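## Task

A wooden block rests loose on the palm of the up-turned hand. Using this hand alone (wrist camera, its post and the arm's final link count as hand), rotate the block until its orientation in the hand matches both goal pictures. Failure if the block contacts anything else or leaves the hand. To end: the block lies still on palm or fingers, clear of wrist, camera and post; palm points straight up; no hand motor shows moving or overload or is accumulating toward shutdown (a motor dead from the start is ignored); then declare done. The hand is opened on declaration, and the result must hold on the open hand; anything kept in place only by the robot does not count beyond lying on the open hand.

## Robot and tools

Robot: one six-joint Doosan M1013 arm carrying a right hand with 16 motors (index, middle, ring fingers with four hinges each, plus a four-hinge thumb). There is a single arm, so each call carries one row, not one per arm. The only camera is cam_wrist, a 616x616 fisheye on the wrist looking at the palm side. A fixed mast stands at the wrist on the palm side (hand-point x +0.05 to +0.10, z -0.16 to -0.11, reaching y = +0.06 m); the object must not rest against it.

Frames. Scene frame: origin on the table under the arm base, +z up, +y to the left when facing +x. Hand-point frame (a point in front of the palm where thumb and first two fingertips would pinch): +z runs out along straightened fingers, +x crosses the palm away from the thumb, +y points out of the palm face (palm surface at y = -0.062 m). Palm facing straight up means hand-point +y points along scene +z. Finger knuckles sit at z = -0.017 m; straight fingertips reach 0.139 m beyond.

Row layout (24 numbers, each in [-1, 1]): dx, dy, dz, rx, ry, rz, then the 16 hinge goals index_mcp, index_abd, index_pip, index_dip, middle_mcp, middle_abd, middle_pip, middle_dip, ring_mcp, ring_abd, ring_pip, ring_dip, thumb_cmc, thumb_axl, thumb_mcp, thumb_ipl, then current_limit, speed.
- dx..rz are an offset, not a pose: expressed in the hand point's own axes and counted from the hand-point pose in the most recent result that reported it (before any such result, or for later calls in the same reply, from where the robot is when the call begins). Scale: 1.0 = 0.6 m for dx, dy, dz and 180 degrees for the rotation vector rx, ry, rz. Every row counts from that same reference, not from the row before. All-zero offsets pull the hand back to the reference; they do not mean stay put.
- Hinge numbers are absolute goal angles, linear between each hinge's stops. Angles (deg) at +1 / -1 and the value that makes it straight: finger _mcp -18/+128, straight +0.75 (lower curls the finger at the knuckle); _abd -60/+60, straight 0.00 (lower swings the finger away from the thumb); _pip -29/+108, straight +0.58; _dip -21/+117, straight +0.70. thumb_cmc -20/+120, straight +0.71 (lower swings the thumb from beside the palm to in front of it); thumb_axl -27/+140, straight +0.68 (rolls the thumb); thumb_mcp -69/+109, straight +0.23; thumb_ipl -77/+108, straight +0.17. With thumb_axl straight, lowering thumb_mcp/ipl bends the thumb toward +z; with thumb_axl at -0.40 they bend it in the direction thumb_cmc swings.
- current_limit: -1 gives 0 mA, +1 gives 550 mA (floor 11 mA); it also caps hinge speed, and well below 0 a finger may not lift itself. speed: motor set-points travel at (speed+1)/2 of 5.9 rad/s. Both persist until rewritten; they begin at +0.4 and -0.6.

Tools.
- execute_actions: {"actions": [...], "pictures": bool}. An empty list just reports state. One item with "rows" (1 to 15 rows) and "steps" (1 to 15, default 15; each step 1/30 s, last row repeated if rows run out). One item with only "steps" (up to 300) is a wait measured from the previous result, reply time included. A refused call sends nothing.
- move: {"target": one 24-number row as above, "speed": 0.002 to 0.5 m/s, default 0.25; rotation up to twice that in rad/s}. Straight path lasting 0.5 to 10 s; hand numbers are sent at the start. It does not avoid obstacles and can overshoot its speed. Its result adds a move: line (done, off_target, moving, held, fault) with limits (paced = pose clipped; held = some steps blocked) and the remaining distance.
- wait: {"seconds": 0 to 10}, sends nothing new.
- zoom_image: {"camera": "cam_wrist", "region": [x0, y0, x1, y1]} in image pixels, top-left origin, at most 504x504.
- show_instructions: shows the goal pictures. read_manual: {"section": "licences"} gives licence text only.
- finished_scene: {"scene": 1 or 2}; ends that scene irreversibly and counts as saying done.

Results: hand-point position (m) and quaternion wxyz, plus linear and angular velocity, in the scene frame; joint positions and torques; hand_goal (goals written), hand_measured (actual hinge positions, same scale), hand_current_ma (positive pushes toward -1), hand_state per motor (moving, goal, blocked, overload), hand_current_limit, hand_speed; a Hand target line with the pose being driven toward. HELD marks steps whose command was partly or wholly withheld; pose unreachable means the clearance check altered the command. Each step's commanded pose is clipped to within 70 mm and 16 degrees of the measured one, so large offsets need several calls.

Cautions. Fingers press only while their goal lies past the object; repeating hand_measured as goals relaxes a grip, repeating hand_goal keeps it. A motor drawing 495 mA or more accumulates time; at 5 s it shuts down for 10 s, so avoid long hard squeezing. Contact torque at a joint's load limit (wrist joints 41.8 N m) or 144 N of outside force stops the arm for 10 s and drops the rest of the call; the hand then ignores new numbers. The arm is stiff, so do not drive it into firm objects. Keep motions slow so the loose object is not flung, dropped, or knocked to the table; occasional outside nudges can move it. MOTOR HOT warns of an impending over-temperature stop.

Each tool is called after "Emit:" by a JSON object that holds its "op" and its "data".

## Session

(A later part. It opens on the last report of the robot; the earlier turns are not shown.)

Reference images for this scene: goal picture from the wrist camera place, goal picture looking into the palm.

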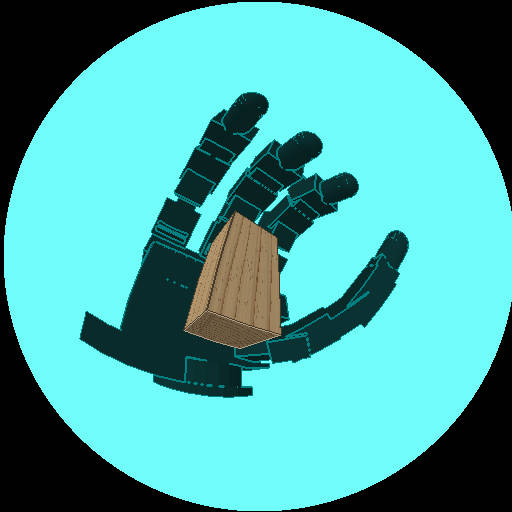

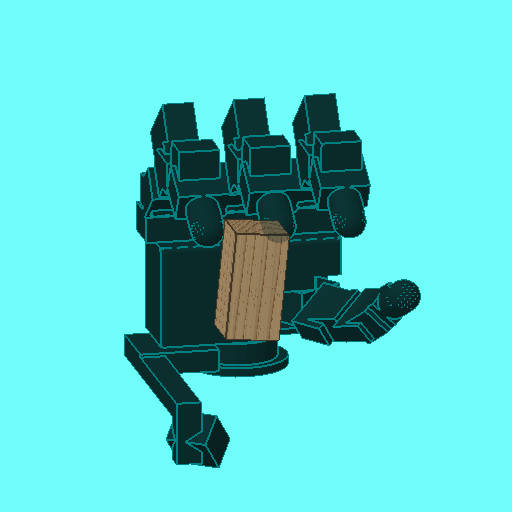

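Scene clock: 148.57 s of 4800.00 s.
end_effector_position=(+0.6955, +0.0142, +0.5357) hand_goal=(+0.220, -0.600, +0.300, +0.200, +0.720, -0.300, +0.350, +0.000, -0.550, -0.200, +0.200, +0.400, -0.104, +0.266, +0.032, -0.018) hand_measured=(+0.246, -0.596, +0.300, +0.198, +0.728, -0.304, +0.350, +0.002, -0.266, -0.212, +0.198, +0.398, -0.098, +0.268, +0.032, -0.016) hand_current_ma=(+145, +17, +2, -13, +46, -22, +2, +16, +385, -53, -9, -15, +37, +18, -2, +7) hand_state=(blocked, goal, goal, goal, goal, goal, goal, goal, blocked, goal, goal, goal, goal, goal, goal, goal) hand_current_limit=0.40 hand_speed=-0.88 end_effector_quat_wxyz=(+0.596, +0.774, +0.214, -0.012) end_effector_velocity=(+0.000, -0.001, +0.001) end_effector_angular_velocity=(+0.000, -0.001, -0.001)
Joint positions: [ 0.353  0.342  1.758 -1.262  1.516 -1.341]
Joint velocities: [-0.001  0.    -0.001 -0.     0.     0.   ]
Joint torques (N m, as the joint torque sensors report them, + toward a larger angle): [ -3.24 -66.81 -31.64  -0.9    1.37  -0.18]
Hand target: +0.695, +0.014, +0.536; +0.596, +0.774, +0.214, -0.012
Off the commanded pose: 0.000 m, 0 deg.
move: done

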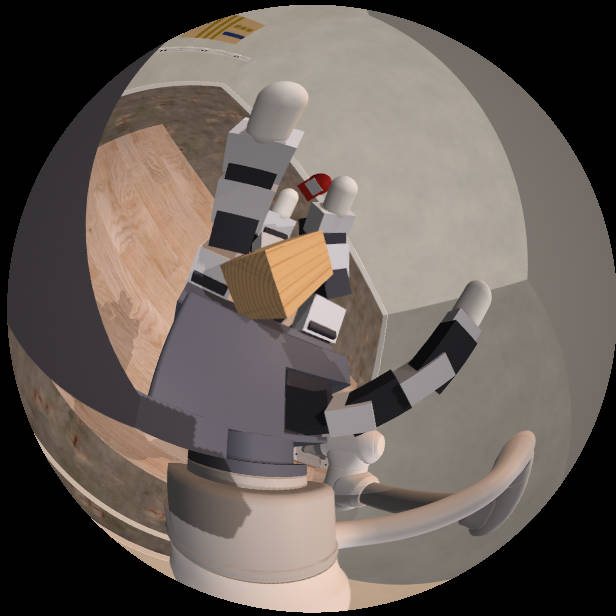

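Emit:
{"op": "move", "data": {"target": [0,0,0,-0.09,-0.001,0.08,0.72,-0.2,0.1,0.1,0.76,-0.1,0.2,0.0,0.65,0,0.1,0.2,-0.104,0.266,0.032,-0.018,0.4,-0.85], "speed": 0.05}}

Emit:
{"op": "zoom_image", "data": {"camera": "cam_wrist", "region": [160, 160, 420, 420]}}

Scene clock: 165.73 s of 4800.00 s.
end_effector_position=(+0.6955, +0.0141, +0.5356) hand_goal=(+0.720, -0.200, +0.100, +0.100, +0.760, -0.100, +0.200, +0.000, +0.650, +0.000, +0.100, +0.200, -0.104, +0.266, +0.032, -0.018) hand_measured=(+0.730, -0.204, +0.106, +0.102, +0.772, -0.104, +0.210, +0.002, +0.658, -0.004, +0.104, +0.202, -0.098, +0.268, +0.032, -0.016) hand_current_ma=(+49, -17, +39, +15, +61, -16, +48, +16, +50, -16, +16, +13, +36, +18, -2, +7) hand_state=(goal, goal, goal, goal, goal, goal, goal, goal, goal, goal, goal, goal, goal, goal, goal, goal) hand_current_limit=0.40 hand_speed=-0.85 end_effector_quat_wxyz=(+0.696, +0.703, +0.114, +0.092) end_effector_velocity=(+0.000, +0.001, +0.001) end_effector_angular_velocity=(-0.004, -0.007, +0.001)
Joint positions: [ 0.333  0.418  1.796 -1.532  1.596 -0.975]
Joint velocities: [ 0.     0.002 -0.001 -0.005  0.003  0.007]
Joint torques (N m, as the joint torque sensors report them, + toward a larger angle): [ -1.5  -69.73 -29.81  -1.59   1.6   -0.29]
Hand target: +0.695, +0.014, +0.536; +0.696, +0.703, +0.114, +0.092
Off the commanded pose: 0.000 m, 0 deg.
move: done

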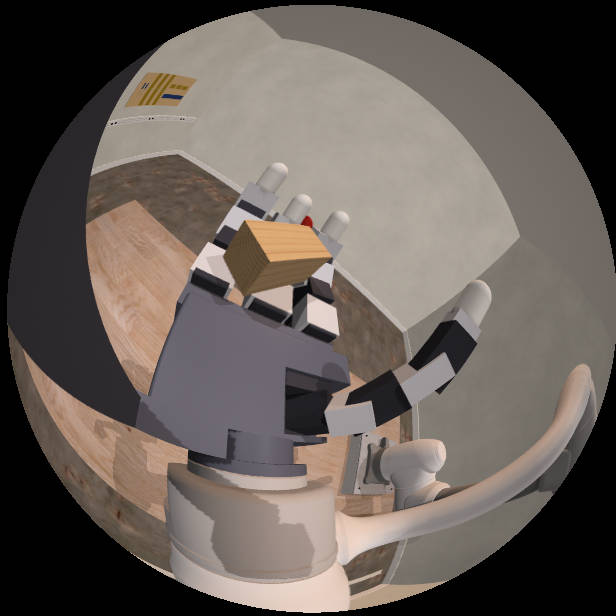

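Region (160, 160, 420, 420) of cam_wrist's 616x616 image, scaled by 1.938, with more detail than that image has.

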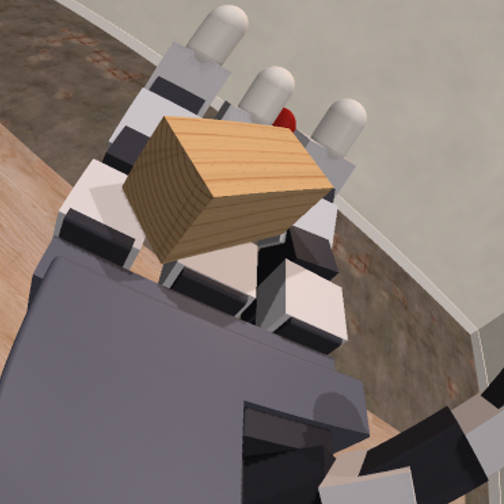

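Emit:
{"op": "move", "data": {"target": [0,0,0,0,0,0,0.78,0.55,0.3,0.2,0.76,0,0.55,0.1,0.7,0.3,-0.8,0.4,-0.104,0.266,0.032,-0.018,0.4,-0.8]}}

Emit:
{"op": "zoom_image", "data": {"camera": "cam_wrist", "region": [160, 160, 420, 420]}}

Scene clock: 177.70 s of 4800.00 s.
end_effector_position=(+0.6955, +0.0141, +0.5356) hand_goal=(+0.780, +0.550, +0.300, +0.200, +0.760, +0.000, +0.550, +0.100, +0.700, +0.300, -0.800, +0.400, -0.104, +0.266, +0.032, -0.018) hand_measured=(+0.790, +0.546, +0.300, +0.198, +0.772, +0.002, +0.550, +0.098, +0.712, +0.298, -0.798, +0.398, -0.098, +0.268, +0.032, -0.016) hand_current_ma=(+52, -18, +1, -12, +63, +13, +2, -12, +78, -14, +12, -13, +36, +18, -2, +7) hand_state=(goal, goal, goal, goal, goal, goal, goal, goal, goal, goal, goal, goal, goal, goal, goal, goal) hand_current_limit=0.40 hand_speed=-0.80 end_effector_quat_wxyz=(+0.696, +0.703, +0.114, +0.092) end_effector_velocity=(-0.001, -0.001, -0.001) end_effector_angular_velocity=(+0.001, +0.001, -0.002)
Joint positions: [ 0.333  0.418  1.796 -1.532  1.596 -0.975]
Joint velocities: [-0.001  0.     0.001  0.002 -0.     0.   ]
Joint torques (N m, as the joint torque sensors report them, + toward a larger angle): [ -1.79 -70.97 -29.09  -1.65   1.48  -0.24]
Hand target: +0.695, +0.014, +0.536; +0.696, +0.703, +0.114, +0.092
Off the commanded pose: 0.000 m, 0 deg.
move: done

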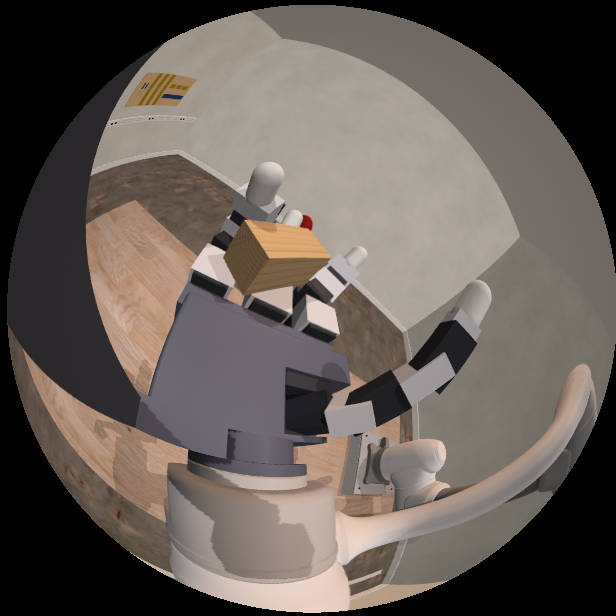

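Region (160, 160, 420, 420) of cam_wrist's 616x616 image, scaled by 1.938, with more detail than that image has.

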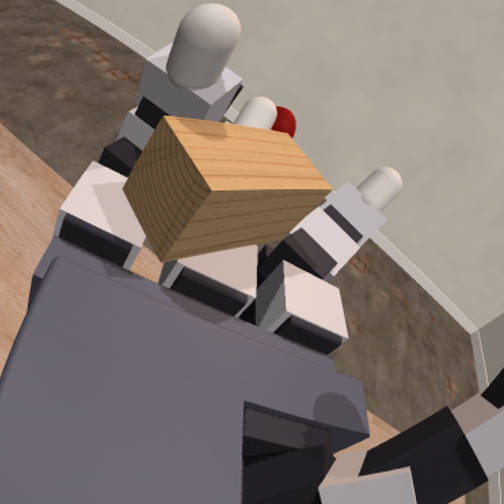

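Index is clear; raising it, then sweeping it inward.

Emit:
{"op": "move", "data": {"target": [0,0,0,0,0,0,0.45,0.55,0.1,0.4,0.76,0,0.55,0.1,0.62,0.3,-0.9,0.4,-0.104,0.266,0.032,-0.018,0.4,-0.75]}}

Emit:
{"op": "move", "data": {"target": [0,0,0,0,0,0,0.45,-0.2,0.1,0.4,0.76,0,0.55,0.1,0.62,0.3,-0.9,0.4,-0.104,0.266,0.032,-0.018,0.4,-0.85]}}

Emit:
{"op": "zoom_image", "data": {"camera": "cam_wrist", "region": [160, 160, 420, 420]}}

Scene clock: 188.87 s of 4800.00 s.
end_effector_position=(+0.6955, +0.0141, +0.5356) hand_goal=(+0.450, +0.550, +0.100, +0.400, +0.760, +0.000, +0.550, +0.100, +0.620, +0.300, -0.900, +0.400, -0.104, +0.266, +0.032, -0.018) hand_measured=(+0.474, +0.548, +0.106, +0.398, +0.772, +0.002, +0.550, +0.098, +0.638, +0.298, -0.898, +0.398, -0.098, +0.268, +0.032, -0.016) hand_current_ma=(+127, -11, +34, -13, +63, +13, +2, -12, +114, -14, +13, -13, +36, +18, -2, +7) hand_state=(blocked, goal, goal, goal, goal, goal, goal, goal, goal, goal, goal, goal, goal, goal, goal, goal) hand_current_limit=0.40 hand_speed=-0.75 end_effector_quat_wxyz=(+0.696, +0.703, +0.114, +0.092) end_effector_velocity=(-0.000, -0.000, -0.001) end_effector_angular_velocity=(+0.001, +0.001, -0.001)
Joint positions: [ 0.333  0.418  1.796 -1.532  1.596 -0.975]
Joint velocities: [ 0.     0.     0.     0.002  0.    -0.001]
Joint torques (N m, as the joint torque sensors report them, + toward a larger angle): [ -1.74 -70.52 -28.84  -1.88   1.74  -0.16]
Hand target: +0.695, +0.014, +0.536; +0.696, +0.703, +0.114, +0.092
Off the commanded pose: 0.000 m, 0 deg.
move: done

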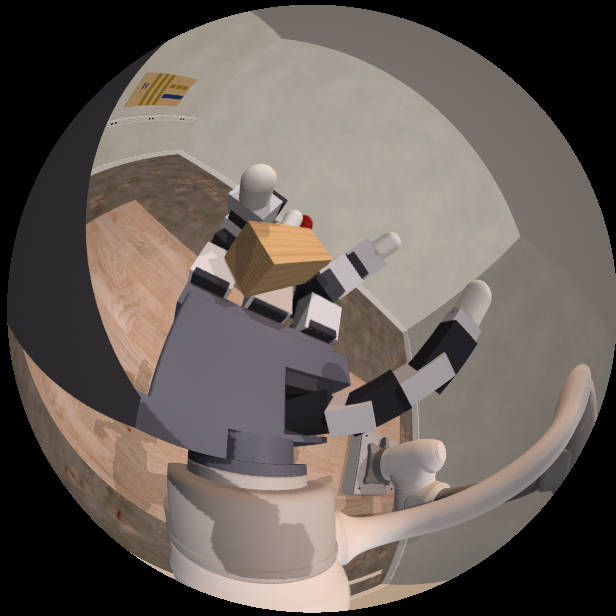

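Scene clock: 190.90 s of 4800.00 s.
end_effector_position=(+0.6955, +0.0141, +0.5356) hand_goal=(+0.450, -0.200, +0.100, +0.400, +0.760, +0.000, +0.550, +0.100, +0.620, +0.300, -0.900, +0.400, -0.104, +0.266, +0.032, -0.018) hand_measured=(+0.474, -0.196, +0.106, +0.398, +0.772, +0.002, +0.550, +0.098, +0.638, +0.298, -0.898, +0.398, -0.098, +0.268, +0.032, -0.016) hand_current_ma=(+127, +15, +34, -13, +63, +13, +2, -12, +112, -14, +10, -13, +36, +18, -2, +7) hand_state=(blocked, goal, goal, goal, goal, goal, goal, goal, goal, goal, goal, goal, goal, goal, goal, goal) hand_current_limit=0.40 hand_speed=-0.85 end_effector_quat_wxyz=(+0.696, +0.703, +0.114, +0.092) end_effector_velocity=(-0.000, +0.000, +0.001) end_effector_angular_velocity=(-0.001, -0.001, +0.000)
Joint positions: [ 0.333  0.418  1.796 -1.532  1.596 -0.975]
Joint velocities: [ 0.    -0.    -0.    -0.001  0.001  0.001]
Joint torques (N m, as the joint torque sensors report them, + toward a larger angle): [ -0.68 -71.04 -28.8   -1.99   1.83  -0.3 ]
Hand target: +0.695, +0.014, +0.536; +0.696, +0.703, +0.114, +0.092
Off the commanded pose: 0.000 m, 0 deg.
move: done

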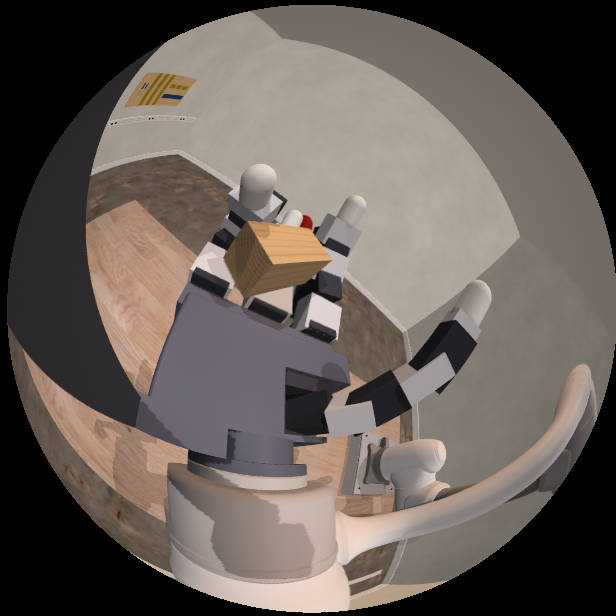

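Region (160, 160, 420, 420) of cam_wrist's 616x616 image, scaled by 1.938, with more detail than that image has.

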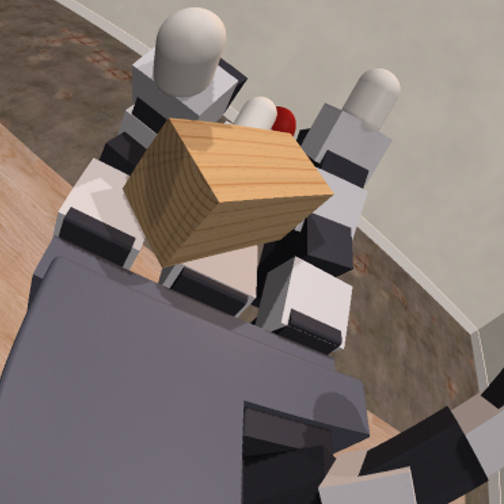

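Emit:
{"op": "move", "data": {"target": [0,0,0,0,0,0,0.4,-0.7,0.2,0.5,0.8,0,0.6,0.3,0.4,0.3,-0.7,0.4,-0.104,0.266,0.032,-0.018,0.4,-0.87]}}

Emit:
{"op": "zoom_image", "data": {"camera": "cam_wrist", "region": [160, 160, 420, 420]}}

Scene clock: 199.43 s of 4800.00 s.
end_effector_position=(+0.6955, +0.0141, +0.5356) hand_goal=(+0.400, -0.700, +0.200, +0.500, +0.800, +0.000, +0.600, +0.300, +0.400, +0.300, -0.700, +0.400, -0.104, +0.266, +0.032, -0.018) hand_measured=(+0.424, -0.694, +0.200, +0.498, +0.810, +0.002, +0.600, +0.298, +0.416, +0.298, -0.704, +0.398, -0.098, +0.268, +0.032, -0.016) hand_current_ma=(+133, +24, +2, -11, +54, +13, +2, -11, +101, -13, -25, -13, +36, +18, -2, +7) hand_state=(blocked, goal, goal, goal, goal, goal, goal, goal, goal, goal, goal, goal, goal, goal, goal, goal) hand_current_limit=0.40 hand_speed=-0.87 end_effector_quat_wxyz=(+0.696, +0.703, +0.114, +0.092) end_effector_velocity=(-0.000, +0.001, -0.000) end_effector_angular_velocity=(-0.000, -0.001, +0.001)
Joint positions: [ 0.333  0.418  1.796 -1.532  1.596 -0.975]
Joint velocities: [ 0.001 -0.     0.    -0.     0.     0.001]
Joint torques (N m, as the joint torque sensors report them, + toward a larger angle): [ -0.08 -73.58 -29.51  -1.82   1.86  -0.18]
Hand target: +0.695, +0.014, +0.536; +0.696, +0.703, +0.114, +0.092
Off the commanded pose: 0.000 m, 0 deg.
move: done

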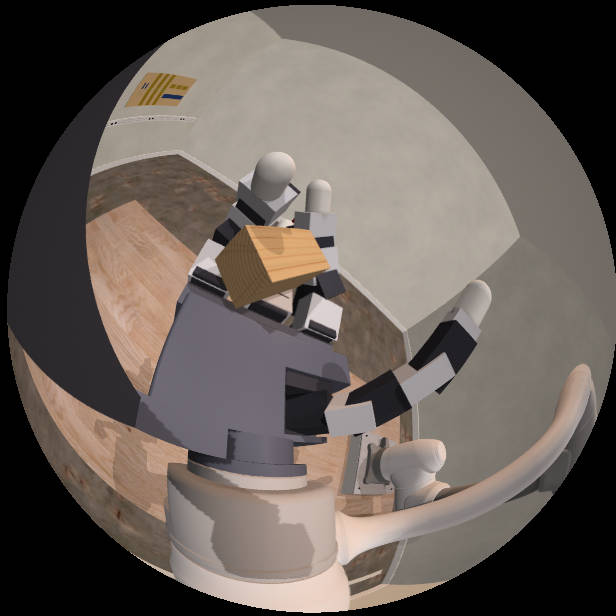

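Region (160, 160, 420, 420) of cam_wrist's 616x616 image, scaled by 1.938, with more detail than that image has.

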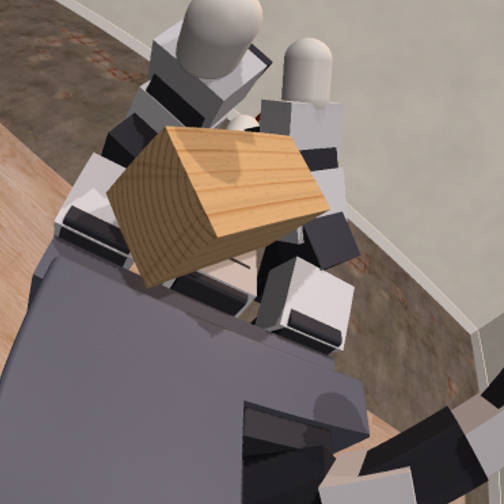

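Emit:
{"op": "move", "data": {"target": [0,0,0,0.05,0,0,0.7,0,0.2,0.2,0.72,0,0.4,0.1,-0.05,0,0,0.4,-0.5,1,-0.65,0.17,0.4,-0.8], "speed": 0.04}}

Scene clock: 218.47 s of 4800.00 s.
end_effector_position=(+0.6955, +0.0141, +0.5356) hand_goal=(+0.700, +0.000, +0.200, +0.200, +0.720, +0.000, +0.400, +0.100, -0.050, +0.000, +0.000, +0.400, -0.500, +1.000, -0.650, +0.170) hand_measured=(+0.710, -0.004, +0.200, +0.202, +0.748, +0.002, +0.410, +0.104, -0.038, +0.002, -0.002, +0.398, -0.496, +0.998, -0.654, +0.166) hand_current_ma=(+51, -17, +1, +15, +154, +12, +50, +19, +78, +13, -13, -13, +19, -15, -25, -28) hand_state=(goal, goal, goal, goal, blocked, goal, goal, goal, goal, goal, goal, goal, goal, goal, goal, goal) hand_current_limit=0.40 hand_speed=-0.80 end_effector_quat_wxyz=(+0.639, +0.755, +0.121, +0.082) end_effector_velocity=(+0.000, -0.000, -0.000) end_effector_angular_velocity=(+0.005, +0.002, -0.000)
Joint positions: [ 0.347  0.384  1.76  -1.391  1.531 -1.044]
Joint velocities: [ 0.    -0.001 -0.001  0.005 -0.002 -0.003]
Joint torques (N m, as the joint torque sensors report them, + toward a larger angle): [ -0.1  -70.14 -31.69  -1.19   1.66  -0.45]
Hand target: +0.695, +0.014, +0.536; +0.639, +0.755, +0.121, +0.082
Off the commanded pose: 0.000 m, 0 deg.
move: done

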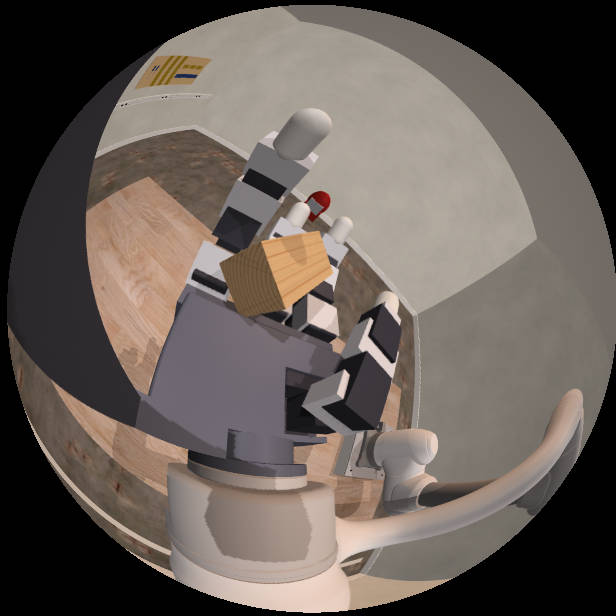

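Emit:
{"op": "move", "data": {"target": [0,0,0,0,0,0,0.7,0,0.2,0.2,0.72,0,0.5,0.1,0.1,0,0,0.4,-0.5,0.55,-0.7,0.17,0.4,-0.85]}}

Scene clock: 223.57 s of 4800.00 s.
end_effector_position=(+0.6955, +0.0142, +0.5356) hand_goal=(+0.700, +0.000, +0.200, +0.200, +0.720, +0.000, +0.500, +0.100, +0.100, +0.000, +0.000, +0.400, -0.500, +0.550, -0.700, +0.170) hand_measured=(+0.710, -0.004, +0.200, +0.202, +0.746, +0.002, +0.500, +0.104, +0.106, +0.002, -0.002, +0.398, -0.496, +0.574, -0.700, +0.170) hand_current_ma=(+51, -16, +1, +15, +148, +12, +2, +19, +36, +13, -10, -13, +27, +163, -3, +2) hand_state=(goal, goal, goal, goal, blocked, goal, goal, goal, goal, goal, goal, goal, goal, blocked, goal, goal) hand_current_limit=0.40 hand_speed=-0.85 end_effector_quat_wxyz=(+0.639, +0.755, +0.121, +0.082) end_effector_velocity=(-0.000, -0.000, -0.000) end_effector_angular_velocity=(-0.001, -0.000, -0.001)
Joint positions: [ 0.347  0.384  1.76  -1.391  1.531 -1.044]
Joint velocities: [-0.    -0.     0.001 -0.     0.001  0.001]
Joint torques (N m, as the joint torque sensors report them, + toward a larger angle): [ -0.93 -71.12 -30.72  -1.51   1.56  -0.18]
Hand target: +0.695, +0.014, +0.536; +0.639, +0.755, +0.121, +0.082
Off the commanded pose: 0.000 m, 0 deg.
move: done

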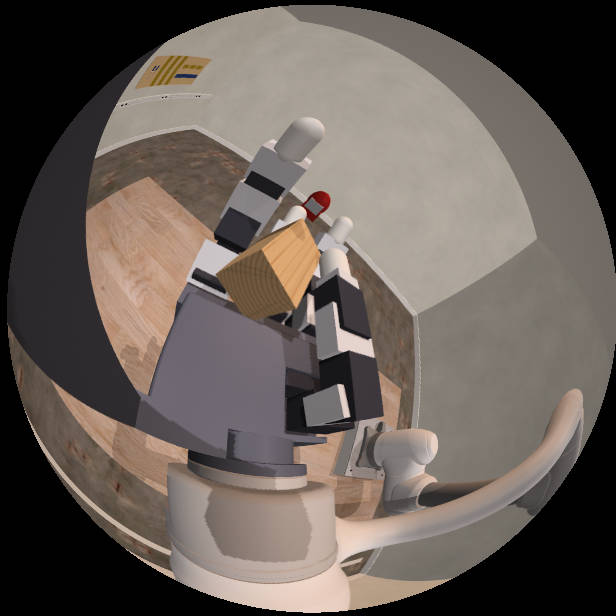

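The thumb sweep turns the block the right way, so I am continuing it.

Emit:
{"op": "move", "data": {"target": [0,0,0,0,0,0,0.7,0,0.2,0.2,0.72,0,0.5,0.1,0.1,-0.2,0,0.4,-0.5,0.35,-0.7,0.17,0.4,-0.88]}}

Emit:
{"op": "zoom_image", "data": {"camera": "cam_wrist", "region": [160, 160, 420, 420]}}

Scene clock: 228.83 s of 4800.00 s.
end_effector_position=(+0.6955, +0.0141, +0.5356) hand_goal=(+0.700, +0.000, +0.200, +0.200, +0.720, +0.000, +0.500, +0.100, +0.100, -0.200, +0.000, +0.400, -0.500, +0.350, -0.700, +0.170) hand_measured=(+0.710, -0.004, +0.200, +0.202, +0.746, +0.002, +0.500, +0.104, +0.106, -0.192, -0.002, +0.398, -0.484, +0.504, -0.686, +0.176) hand_current_ma=(+51, -16, +1, +15, +148, +12, +2, +19, +40, +37, -10, -13, +90, +385, +90, +48) hand_state=(goal, goal, goal, goal, blocked, goal, goal, goal, goal, goal, goal, goal, goal, blocked, goal, goal) hand_current_limit=0.40 hand_speed=-0.88 end_effector_quat_wxyz=(+0.639, +0.755, +0.121, +0.082) end_effector_velocity=(-0.000, +0.001, -0.000) end_effector_angular_velocity=(-0.000, -0.000, +0.001)
Joint positions: [ 0.347  0.384  1.76  -1.391  1.531 -1.044]
Joint velocities: [ 0.001 -0.     0.001 -0.     0.     0.001]
Joint torques (N m, as the joint torque sensors report them, + toward a larger angle): [ -0.38 -68.87 -31.27  -1.55   1.64  -0.09]
Hand target: +0.695, +0.014, +0.536; +0.639, +0.755, +0.121, +0.082
Off the commanded pose: 0.000 m, 0 deg.
move: done

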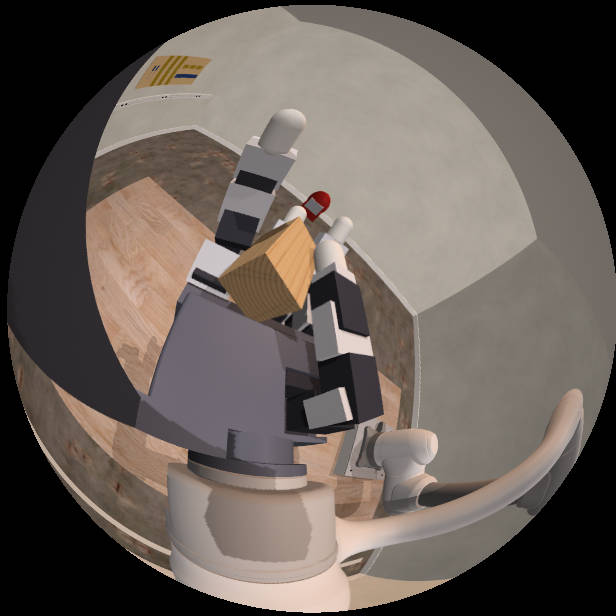

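Region (160, 160, 420, 420) of cam_wrist's 616x616 image, scaled by 1.938, with more detail than that image has.

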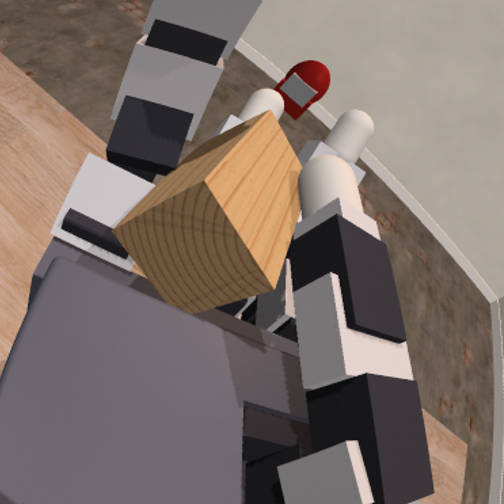

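Emit:
{"op": "move", "data": {"target": [0,0,0,0,0,-0.05,0.7,0,0.2,0.2,0.72,0,0.5,0.1,0.55,-0.2,0,0.4,-0.5,0.45,-0.7,0.17,0.4,-0.88], "speed": 0.04}}

Emit:
{"op": "zoom_image", "data": {"camera": "cam_wrist", "region": [160, 160, 420, 420]}}

Scene clock: 238.80 s of 4800.00 s.
end_effector_position=(+0.6955, +0.0141, +0.5357) hand_goal=(+0.700, +0.000, +0.200, +0.200, +0.720, +0.000, +0.500, +0.100, +0.550, -0.200, +0.000, +0.400, -0.500, +0.450, -0.700, +0.170) hand_measured=(+0.710, -0.004, +0.200, +0.202, +0.746, +0.002, +0.500, +0.104, +0.558, -0.198, +0.000, +0.398, -0.484, +0.466, -0.680, +0.180) hand_current_ma=(+51, -16, +1, +15, +148, +11, +2, +19, +46, +10, -1, -13, +90, +105, +137, +75) hand_state=(goal, goal, goal, goal, blocked, goal, goal, goal, goal, goal, goal, goal, goal, goal, blocked, goal) hand_current_limit=0.40 hand_speed=-0.88 end_effector_quat_wxyz=(+0.643, +0.743, +0.180, +0.032) end_effector_velocity=(+0.000, +0.000, +0.001) end_effector_angular_velocity=(-0.000, +0.005, +0.001)
Joint positions: [ 0.349  0.367  1.789 -1.391  1.53  -1.189]
Joint velocities: [ 0.    -0.001 -0.001  0.001 -0.    -0.006]
Joint torques (N m, as the joint torque sensors report them, + toward a larger angle): [ -2.68 -68.11 -30.67  -1.5    1.41  -0.34]
Hand target: +0.695, +0.014, +0.536; +0.643, +0.743, +0.180, +0.032
Off the commanded pose: 0.000 m, 0 deg.
move: done

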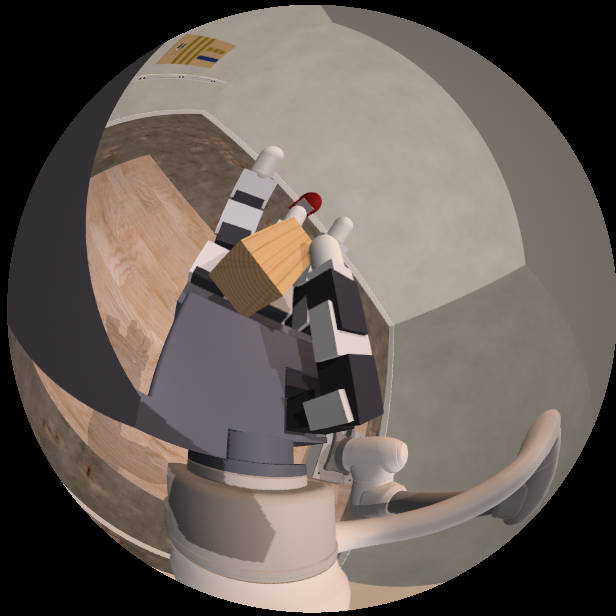

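Region (160, 160, 420, 420) of cam_wrist's 616x616 image, scaled by 1.938, with more detail than that image has.

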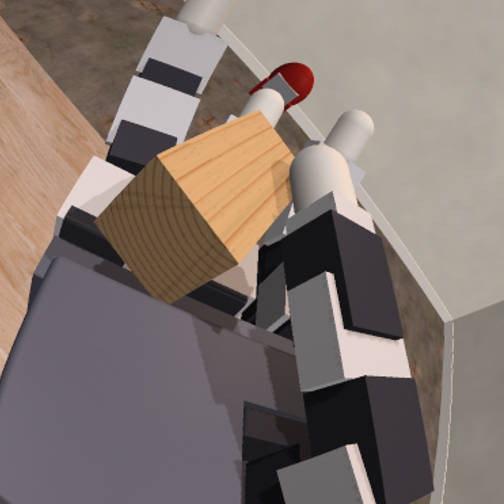

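Emit:
{"op": "move", "data": {"target": [0,0,0,0,0,0.03,0.8,0,0.3,0.2,0.72,0,0.5,0.1,0.6,-0.2,0,0.4,-0.55,0.8,-0.8,0.17,0.4,-0.8], "speed": 0.04}}

Emit:
{"op": "move", "data": {"target": [0,0,0,0,0,0,0.8,0,0.3,0.2,0.72,0,0.5,0.1,0.6,-0.2,0,0.4,-0.55,0.38,-0.8,0.17,0.4,-0.87]}}

Emit:
{"op": "zoom_image", "data": {"camera": "cam_wrist", "region": [160, 160, 420, 420]}}

Scene clock: 251.00 s of 4800.00 s.
end_effector_position=(+0.6955, +0.0141, +0.5357) hand_goal=(+0.800, +0.000, +0.300, +0.200, +0.720, +0.000, +0.500, +0.100, +0.600, -0.200, +0.000, +0.400, -0.550, +0.800, -0.800, +0.170) hand_measured=(+0.810, -0.004, +0.300, +0.202, +0.746, +0.000, +0.500, +0.104, +0.608, -0.198, +0.000, +0.398, -0.548, +0.796, -0.804, +0.170) hand_current_ma=(+50, -16, +2, +15, +146, +4, +4, +18, +48, +9, +0, -12, +10, -22, -24, +3) hand_state=(goal, goal, goal, goal, blocked, goal, goal, goal, goal, goal, goal, goal, goal, goal, goal, goal) hand_current_limit=0.40 hand_speed=-0.80 end_effector_quat_wxyz=(+0.641, +0.751, +0.145, +0.062) end_effector_velocity=(+0.000, -0.000, +0.000) end_effector_angular_velocity=(+0.003, -0.006, -0.001)
Joint positions: [ 0.348  0.377  1.772 -1.391  1.531 -1.102]
Joint velocities: [-0.001  0.001 -0.002  0.    -0.001  0.005]
Joint torques (N m, as the joint torque sensors report them, + toward a larger angle): [ -2.   -67.32 -31.43  -1.48   1.63  -0.37]
Hand target: +0.695, +0.014, +0.536; +0.641, +0.751, +0.145, +0.062
Off the commanded pose: 0.000 m, 0 deg.
move: done

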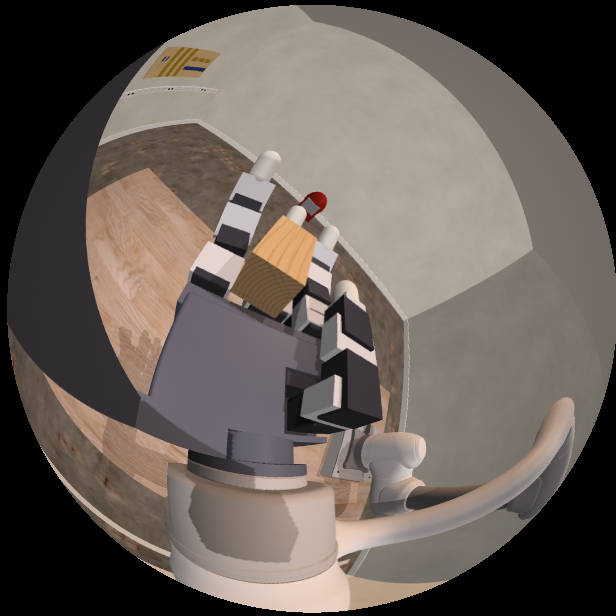

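Scene clock: 252.63 s of 4800.00 s.
end_effector_position=(+0.6955, +0.0141, +0.5356) hand_goal=(+0.800, +0.000, +0.300, +0.200, +0.720, +0.000, +0.500, +0.100, +0.600, -0.200, +0.000, +0.400, -0.550, +0.380, -0.800, +0.170) hand_measured=(+0.810, -0.004, +0.300, +0.202, +0.746, +0.000, +0.500, +0.104, +0.612, -0.198, +0.000, +0.398, -0.538, +0.482, -0.792, +0.174) hand_current_ma=(+50, -16, +2, +15, +146, +4, +4, +18, +68, +9, +0, -12, +65, +384, +57, +32) hand_state=(goal, goal, goal, goal, blocked, goal, goal, goal, goal, goal, goal, goal, goal, blocked, goal, goal) hand_current_limit=0.40 hand_speed=-0.87 end_effector_quat_wxyz=(+0.641, +0.751, +0.145, +0.062) end_effector_velocity=(+0.000, -0.001, -0.000) end_effector_angular_velocity=(-0.001, +0.001, +0.000)
Joint positions: [ 0.348  0.377  1.772 -1.391  1.531 -1.102]
Joint velocities: [-0.001  0.     0.001 -0.001 -0.    -0.   ]
Joint torques (N m, as the joint torque sensors report them, + toward a larger angle): [ -2.03 -68.86 -30.65  -1.49   1.49  -0.13]
Hand target: +0.695, +0.014, +0.536; +0.641, +0.751, +0.145, +0.062
Off the commanded pose: 0.000 m, 0 deg.
move: done

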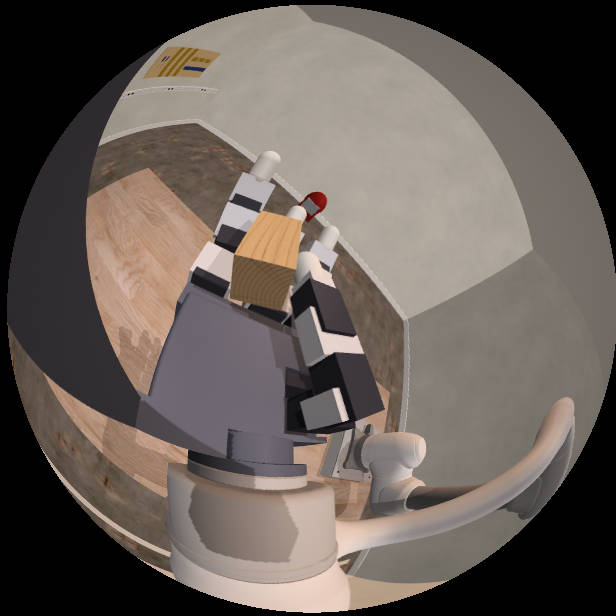

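Region (160, 160, 420, 420) of cam_wrist's 616x616 image, scaled by 1.938, with more detail than that image has.

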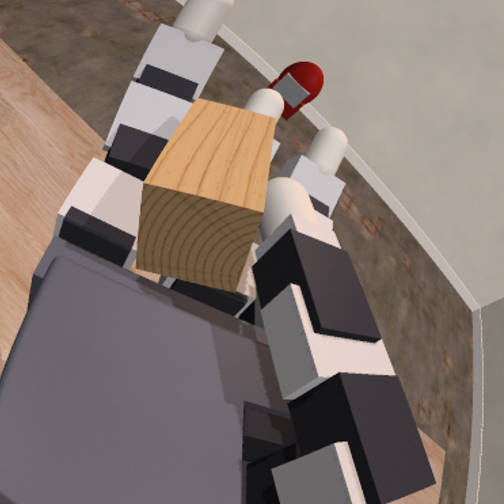

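Emit:
{"op": "move", "data": {"target": [0,0,0,-0.05,0,0.02,0.75,0,0.3,0.2,0.76,0,0.5,0.2,0.47,0.2,0.1,0.4,-0.5,0.9,-0.75,0.17,0.4,-0.87], "speed": 0.04}}

Emit:
{"op": "zoom_image", "data": {"camera": "cam_wrist", "region": [160, 160, 420, 420]}}

Scene clock: 262.37 s of 4800.00 s.
end_effector_position=(+0.6955, +0.0141, +0.5356) hand_goal=(+0.750, +0.000, +0.300, +0.200, +0.760, +0.000, +0.500, +0.200, +0.470, +0.200, +0.100, +0.400, -0.500, +0.900, -0.750, +0.170) hand_measured=(+0.776, -0.004, +0.300, +0.202, +0.772, +0.000, +0.500, +0.198, +0.492, +0.196, +0.100, +0.398, -0.500, +0.898, -0.764, +0.170) hand_current_ma=(+143, -16, +3, +15, +63, +4, +4, -11, +136, -22, -2, -12, +2, -12, -93, +3) hand_state=(blocked, goal, goal, goal, goal, goal, goal, goal, blocked, goal, goal, goal, goal, goal, goal, goal) hand_current_limit=0.40 hand_speed=-0.87 end_effector_quat_wxyz=(+0.696, +0.703, +0.116, +0.093) end_effector_velocity=(+0.000, +0.001, +0.000) end_effector_angular_velocity=(-0.006, -0.005, +0.002)
Joint positions: [ 0.334  0.416  1.798 -1.535  1.592 -0.974]
Joint velocities: [ 0.     0.002  0.001 -0.007  0.003  0.005]
Joint torques (N m, as the joint torque sensors report them, + toward a larger angle): [ -0.97 -70.89 -29.48  -2.27   1.49  -0.38]
Hand target: +0.695, +0.014, +0.536; +0.696, +0.702, +0.116, +0.094
Off the commanded pose: 0.000 m, 0 deg.
move: done

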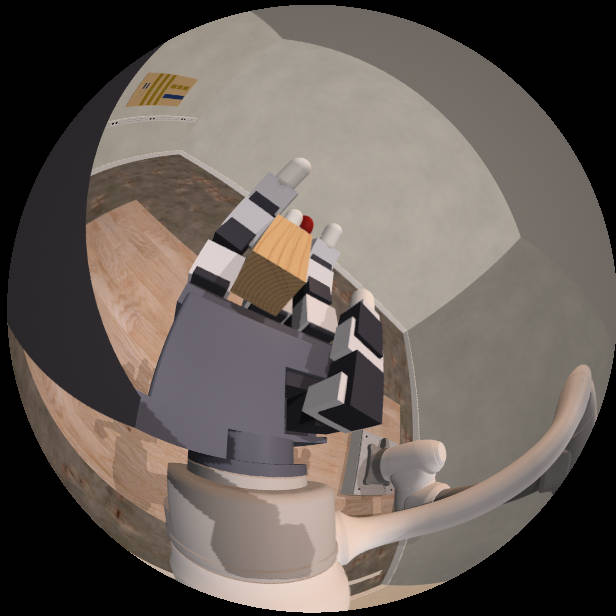

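Region (160, 160, 420, 420) of cam_wrist's 616x616 image, scaled by 1.938, with more detail than that image has.

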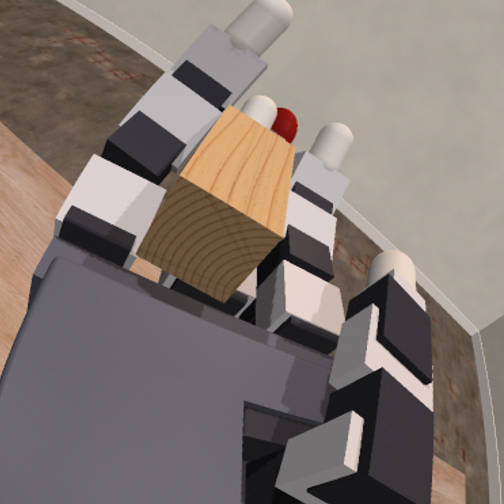

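The block is aligned with its wide face up. Opening the hand to confirm it stays put.

Emit:
{"op": "move", "data": {"target": [0,0,0,0,0,0,0.75,0,0.5,0.6,0.75,0,0.55,0.6,0.73,0,0.5,0.6,0.2,0.9,-0.2,0.17,0.4,-0.8]}}

Scene clock: 269.97 s of 4800.00 s.
end_effector_position=(+0.6955, +0.0141, +0.5356) hand_goal=(+0.750, +0.000, +0.500, +0.600, +0.750, +0.000, +0.550, +0.600, +0.730, +0.000, +0.500, +0.600, +0.200, +0.900, -0.200, +0.170) hand_measured=(+0.776, -0.004, +0.500, +0.598, +0.772, +0.000, +0.550, +0.598, +0.738, +0.002, +0.500, +0.598, +0.206, +0.900, -0.210, +0.170) hand_current_ma=(+143, -16, +3, -11, +118, +4, +3, -11, +53, +13, +3, -11, +36, +5, -61, +3) hand_state=(blocked, goal, goal, goal, blocked, goal, goal, goal, goal, goal, goal, goal, goal, goal, goal, goal) hand_current_limit=0.40 hand_speed=-0.80 end_effector_quat_wxyz=(+0.696, +0.703, +0.116, +0.093) end_effector_velocity=(+0.000, +0.000, -0.001) end_effector_angular_velocity=(+0.001, +0.002, +0.002)
Joint positions: [ 0.334  0.416  1.798 -1.535  1.592 -0.974]
Joint velocities: [ 0.    -0.     0.001  0.    -0.002 -0.   ]
Joint torques (N m, as the joint torque sensors report them, + toward a larger angle): [ -0.2  -70.86 -29.07  -2.08   1.69  -0.26]
Hand target: +0.695, +0.014, +0.536; +0.696, +0.703, +0.116, +0.093
Off the commanded pose: 0.000 m, 0 deg.
move: done

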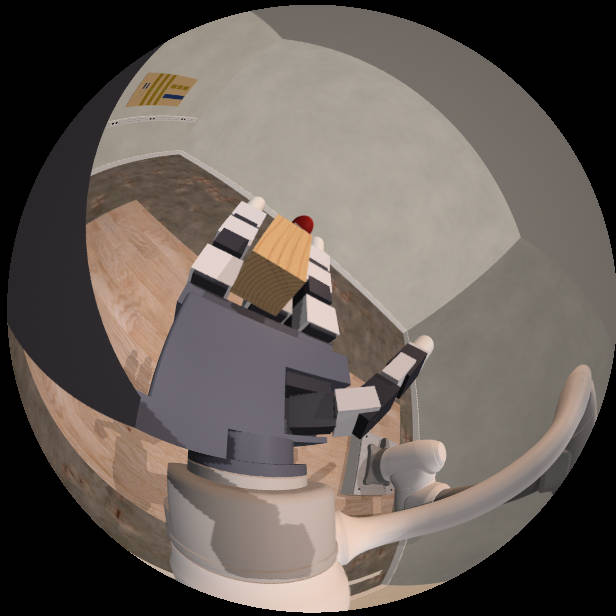

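Emit:
{"op": "finished_scene", "data": {"scene": 2}}

The scene is finished: the task was done.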